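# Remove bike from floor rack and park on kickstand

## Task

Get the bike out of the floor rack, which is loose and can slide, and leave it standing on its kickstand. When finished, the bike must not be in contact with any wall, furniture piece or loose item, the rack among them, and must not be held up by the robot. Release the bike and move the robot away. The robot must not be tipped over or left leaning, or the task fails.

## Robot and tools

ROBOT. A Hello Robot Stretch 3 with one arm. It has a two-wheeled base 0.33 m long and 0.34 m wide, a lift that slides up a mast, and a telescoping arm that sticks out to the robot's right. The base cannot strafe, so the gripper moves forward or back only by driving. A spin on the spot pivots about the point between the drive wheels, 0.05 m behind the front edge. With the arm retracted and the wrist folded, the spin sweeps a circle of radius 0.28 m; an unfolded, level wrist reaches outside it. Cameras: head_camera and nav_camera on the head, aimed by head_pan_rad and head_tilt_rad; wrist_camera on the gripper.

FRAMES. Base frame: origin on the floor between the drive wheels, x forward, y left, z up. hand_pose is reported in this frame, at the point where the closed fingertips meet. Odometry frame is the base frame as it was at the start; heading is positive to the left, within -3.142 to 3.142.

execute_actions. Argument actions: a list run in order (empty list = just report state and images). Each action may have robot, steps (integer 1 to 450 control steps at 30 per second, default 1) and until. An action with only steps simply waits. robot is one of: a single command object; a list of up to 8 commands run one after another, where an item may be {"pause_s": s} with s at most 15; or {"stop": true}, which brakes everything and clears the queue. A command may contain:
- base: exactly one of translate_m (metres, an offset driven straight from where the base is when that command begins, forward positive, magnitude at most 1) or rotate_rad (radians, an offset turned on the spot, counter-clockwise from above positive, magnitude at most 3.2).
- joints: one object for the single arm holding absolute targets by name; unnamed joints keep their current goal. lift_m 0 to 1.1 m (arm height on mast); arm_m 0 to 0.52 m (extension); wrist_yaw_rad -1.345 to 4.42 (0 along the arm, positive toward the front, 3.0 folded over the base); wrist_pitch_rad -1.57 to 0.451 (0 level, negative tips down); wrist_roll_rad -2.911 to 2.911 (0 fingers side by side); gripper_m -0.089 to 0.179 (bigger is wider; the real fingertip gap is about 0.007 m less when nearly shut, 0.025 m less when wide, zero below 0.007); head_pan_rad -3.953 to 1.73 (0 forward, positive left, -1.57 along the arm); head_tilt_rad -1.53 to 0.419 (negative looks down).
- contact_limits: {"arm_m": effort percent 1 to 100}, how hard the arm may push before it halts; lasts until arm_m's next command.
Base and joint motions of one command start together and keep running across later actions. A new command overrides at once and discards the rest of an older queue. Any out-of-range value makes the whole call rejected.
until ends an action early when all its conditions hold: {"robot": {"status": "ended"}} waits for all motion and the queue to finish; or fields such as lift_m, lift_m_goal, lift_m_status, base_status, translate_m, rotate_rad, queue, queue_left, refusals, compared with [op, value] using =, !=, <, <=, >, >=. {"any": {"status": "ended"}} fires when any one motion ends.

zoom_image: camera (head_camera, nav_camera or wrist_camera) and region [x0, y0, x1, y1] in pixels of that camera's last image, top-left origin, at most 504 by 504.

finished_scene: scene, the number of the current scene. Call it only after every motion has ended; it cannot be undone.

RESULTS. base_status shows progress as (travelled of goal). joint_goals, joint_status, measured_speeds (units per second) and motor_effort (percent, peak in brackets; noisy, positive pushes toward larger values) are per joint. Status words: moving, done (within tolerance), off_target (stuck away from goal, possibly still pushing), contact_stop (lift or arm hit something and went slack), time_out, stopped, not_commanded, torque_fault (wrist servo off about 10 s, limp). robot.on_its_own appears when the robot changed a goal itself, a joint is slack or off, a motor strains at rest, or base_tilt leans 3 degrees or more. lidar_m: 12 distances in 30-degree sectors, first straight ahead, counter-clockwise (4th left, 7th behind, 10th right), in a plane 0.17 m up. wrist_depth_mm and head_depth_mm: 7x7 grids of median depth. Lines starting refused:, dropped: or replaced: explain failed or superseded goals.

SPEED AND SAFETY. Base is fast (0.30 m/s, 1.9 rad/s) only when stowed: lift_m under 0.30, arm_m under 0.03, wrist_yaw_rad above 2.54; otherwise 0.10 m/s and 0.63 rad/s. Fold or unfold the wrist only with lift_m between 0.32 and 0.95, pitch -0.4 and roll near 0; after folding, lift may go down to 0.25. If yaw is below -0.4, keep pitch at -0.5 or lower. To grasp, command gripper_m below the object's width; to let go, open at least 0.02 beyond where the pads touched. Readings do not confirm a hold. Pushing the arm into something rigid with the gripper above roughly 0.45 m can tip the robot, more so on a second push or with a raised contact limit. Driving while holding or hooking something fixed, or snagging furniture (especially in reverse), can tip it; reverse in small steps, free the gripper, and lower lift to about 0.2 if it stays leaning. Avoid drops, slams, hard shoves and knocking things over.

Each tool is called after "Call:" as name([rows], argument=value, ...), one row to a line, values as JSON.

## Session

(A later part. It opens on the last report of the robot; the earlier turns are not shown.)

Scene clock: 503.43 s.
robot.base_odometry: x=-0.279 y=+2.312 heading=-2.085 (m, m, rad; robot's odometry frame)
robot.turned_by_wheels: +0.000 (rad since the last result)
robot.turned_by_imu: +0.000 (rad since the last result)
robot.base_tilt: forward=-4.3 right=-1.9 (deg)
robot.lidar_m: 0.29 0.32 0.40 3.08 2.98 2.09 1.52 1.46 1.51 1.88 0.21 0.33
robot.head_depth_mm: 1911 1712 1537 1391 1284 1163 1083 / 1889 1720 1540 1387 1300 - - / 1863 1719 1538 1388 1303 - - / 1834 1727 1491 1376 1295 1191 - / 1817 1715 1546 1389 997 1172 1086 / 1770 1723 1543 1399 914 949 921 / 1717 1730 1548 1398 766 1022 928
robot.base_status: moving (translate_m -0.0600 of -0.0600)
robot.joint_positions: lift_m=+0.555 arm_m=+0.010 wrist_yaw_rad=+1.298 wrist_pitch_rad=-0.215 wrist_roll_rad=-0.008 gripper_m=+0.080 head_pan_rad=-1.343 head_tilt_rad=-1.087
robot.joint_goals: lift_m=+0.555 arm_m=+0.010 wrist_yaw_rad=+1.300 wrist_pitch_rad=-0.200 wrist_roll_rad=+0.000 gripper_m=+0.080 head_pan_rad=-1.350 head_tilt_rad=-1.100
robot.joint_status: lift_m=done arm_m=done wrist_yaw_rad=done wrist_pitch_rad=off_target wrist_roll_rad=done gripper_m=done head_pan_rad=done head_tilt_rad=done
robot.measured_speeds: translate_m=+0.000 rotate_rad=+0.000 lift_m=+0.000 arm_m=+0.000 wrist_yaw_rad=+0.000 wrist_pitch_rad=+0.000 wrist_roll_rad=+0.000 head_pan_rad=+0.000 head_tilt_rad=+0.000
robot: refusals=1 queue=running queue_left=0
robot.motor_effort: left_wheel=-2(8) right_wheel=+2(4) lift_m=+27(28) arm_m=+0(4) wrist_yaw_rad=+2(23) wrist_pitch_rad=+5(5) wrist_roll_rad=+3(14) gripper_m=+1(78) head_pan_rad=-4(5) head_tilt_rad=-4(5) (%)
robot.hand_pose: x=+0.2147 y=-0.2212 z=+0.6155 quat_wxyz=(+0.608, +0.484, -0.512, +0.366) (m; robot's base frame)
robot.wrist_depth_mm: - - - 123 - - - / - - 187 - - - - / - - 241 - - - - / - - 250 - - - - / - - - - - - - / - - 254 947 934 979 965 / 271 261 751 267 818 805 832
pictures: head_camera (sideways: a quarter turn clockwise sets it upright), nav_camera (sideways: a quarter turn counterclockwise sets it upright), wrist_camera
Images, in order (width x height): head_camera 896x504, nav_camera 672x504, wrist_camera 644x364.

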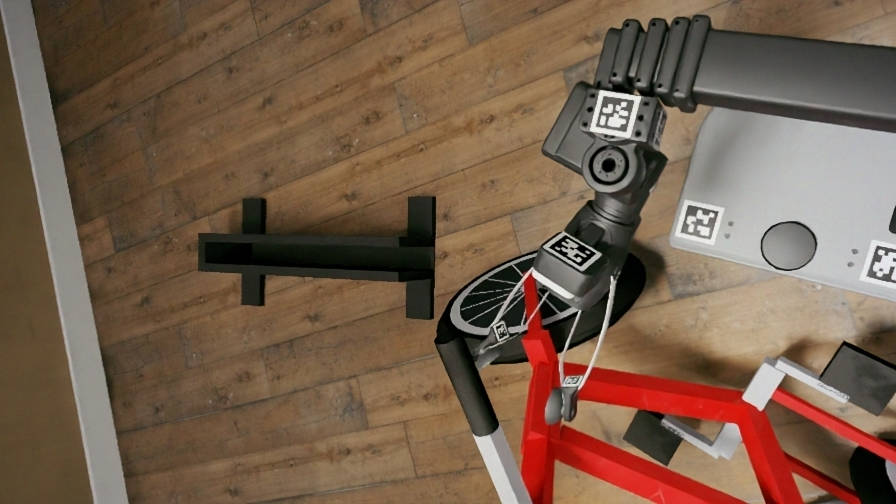

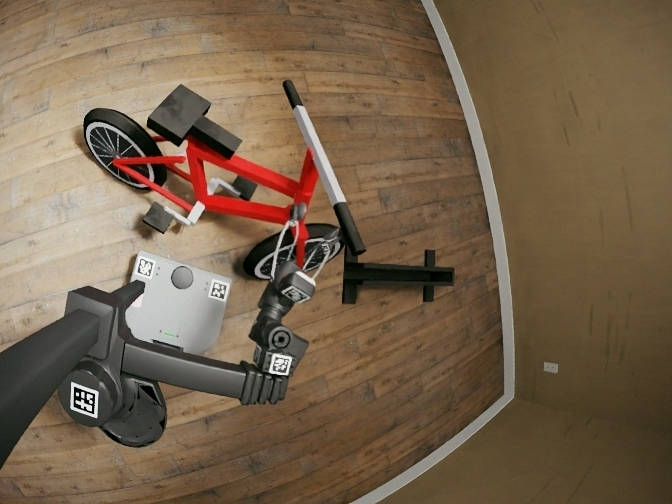

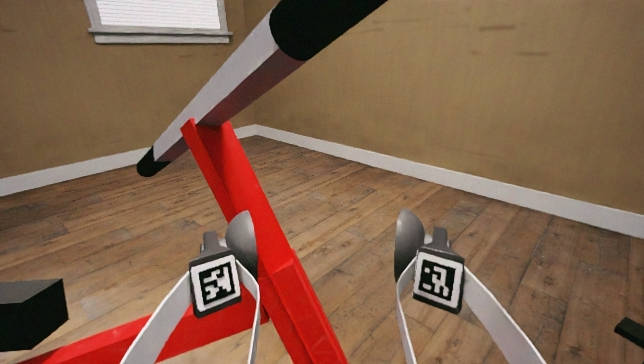

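It settled onto the stand and looks clear of the rack. Back away and check.

Call:
execute_actions([
  {"robot":{"base":{"translate_m":-0.55},"joints":{"head_pan_rad":-0.3,"head_tilt_rad":-0.9}},"steps":300,"until":{"robot":{"status":"ended"}}},
])

Scene clock: 510.03 s.
robot.base_odometry: x=-0.009 y=+2.791 heading=-2.085 (m, m, rad; robot's odometry frame)
robot.turned_by_wheels: +0.000 (rad since the last result)
robot.turned_by_imu: -0.001 (rad since the last result)
robot.base_tilt: forward=-2.5 right=-1.3 (deg)
robot.lidar_m: 0.83 0.85 2.86 2.78 2.70 1.43 1.03 0.99 1.03 1.40 2.09 0.67
robot.head_depth_mm: 2028 2140 1819 1489 1365 1195 - / 2194 2197 1825 1501 1367 1213 1090 / 2375 2188 1825 1266 1345 1211 1093 / 2554 2192 1744 1223 1347 1215 1093 / 2662 2189 1831 1501 1370 1213 1096 / 2733 2211 1796 1473 1343 1216 1097 / 2633 2196 1705 1247 1339 1217 1099
robot.base_status: done (translate_m -0.5500 of -0.5500)
robot.joint_positions: lift_m=+0.555 arm_m=+0.010 wrist_yaw_rad=+1.298 wrist_pitch_rad=-0.215 wrist_roll_rad=-0.008 gripper_m=+0.080 head_pan_rad=-0.307 head_tilt_rad=-0.902
robot.joint_goals: lift_m=+0.555 arm_m=+0.010 wrist_yaw_rad=+1.300 wrist_pitch_rad=-0.200 wrist_roll_rad=+0.000 gripper_m=+0.080 head_pan_rad=-0.300 head_tilt_rad=-0.900
robot.joint_status: lift_m=done arm_m=done wrist_yaw_rad=done wrist_pitch_rad=off_target wrist_roll_rad=done gripper_m=done head_pan_rad=done head_tilt_rad=done
robot.measured_speeds: translate_m=+0.000 rotate_rad=+0.000 lift_m=+0.000 arm_m=+0.000 wrist_yaw_rad=+0.000 wrist_pitch_rad=+0.000 wrist_roll_rad=+0.000 head_pan_rad=+0.000 head_tilt_rad=+0.000
robot: refusals=1 queue=done queue_left=0
robot.motor_effort: left_wheel=-1(8) right_wheel=+3(4) lift_m=+27(27) arm_m=+0(0) wrist_yaw_rad=+2(2) wrist_pitch_rad=+5(5) wrist_roll_rad=+3(3) gripper_m=+0(1) head_pan_rad=+5(52) head_tilt_rad=+0(11) (%)
robot.hand_pose: x=+0.2147 y=-0.2212 z=+0.6155 quat_wxyz=(+0.608, +0.484, -0.511, +0.366) (m; robot's base frame)
robot.wrist_depth_mm: - - - - - - - / - - - - - - - / - - - - - - - / - - - - - - - / 721 - - 804 - - - / 745 745 886 810 942 961 962 / 754 831 802 782 805 795 788
pictures: head_camera (sideways: a quarter turn clockwise sets it upright), nav_camera (sideways: a quarter turn counterclockwise sets it upright), wrist_camera
Images, in order (width x height): head_camera 896x504, nav_camera 672x504, wrist_camera 644x364.

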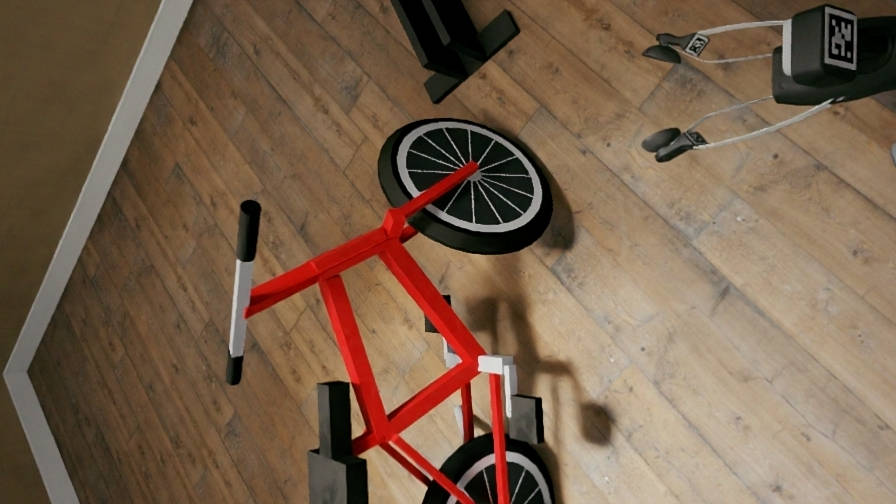

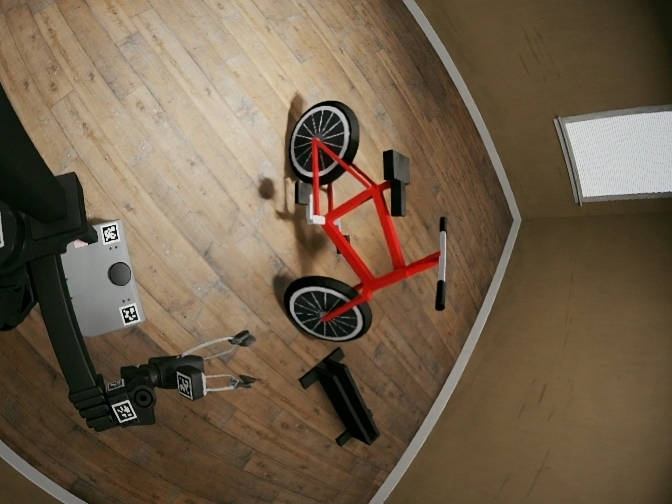

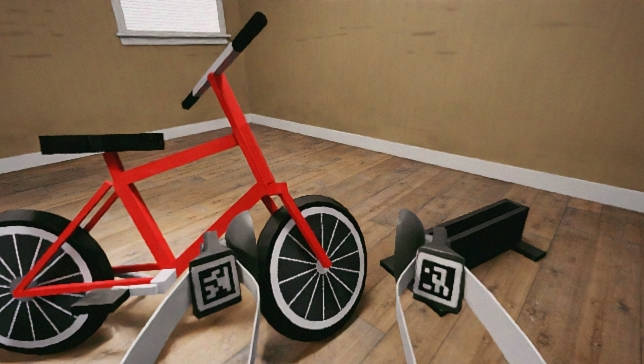

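Call:
finished_scene(scene=1)

The scene is finished: the task was done.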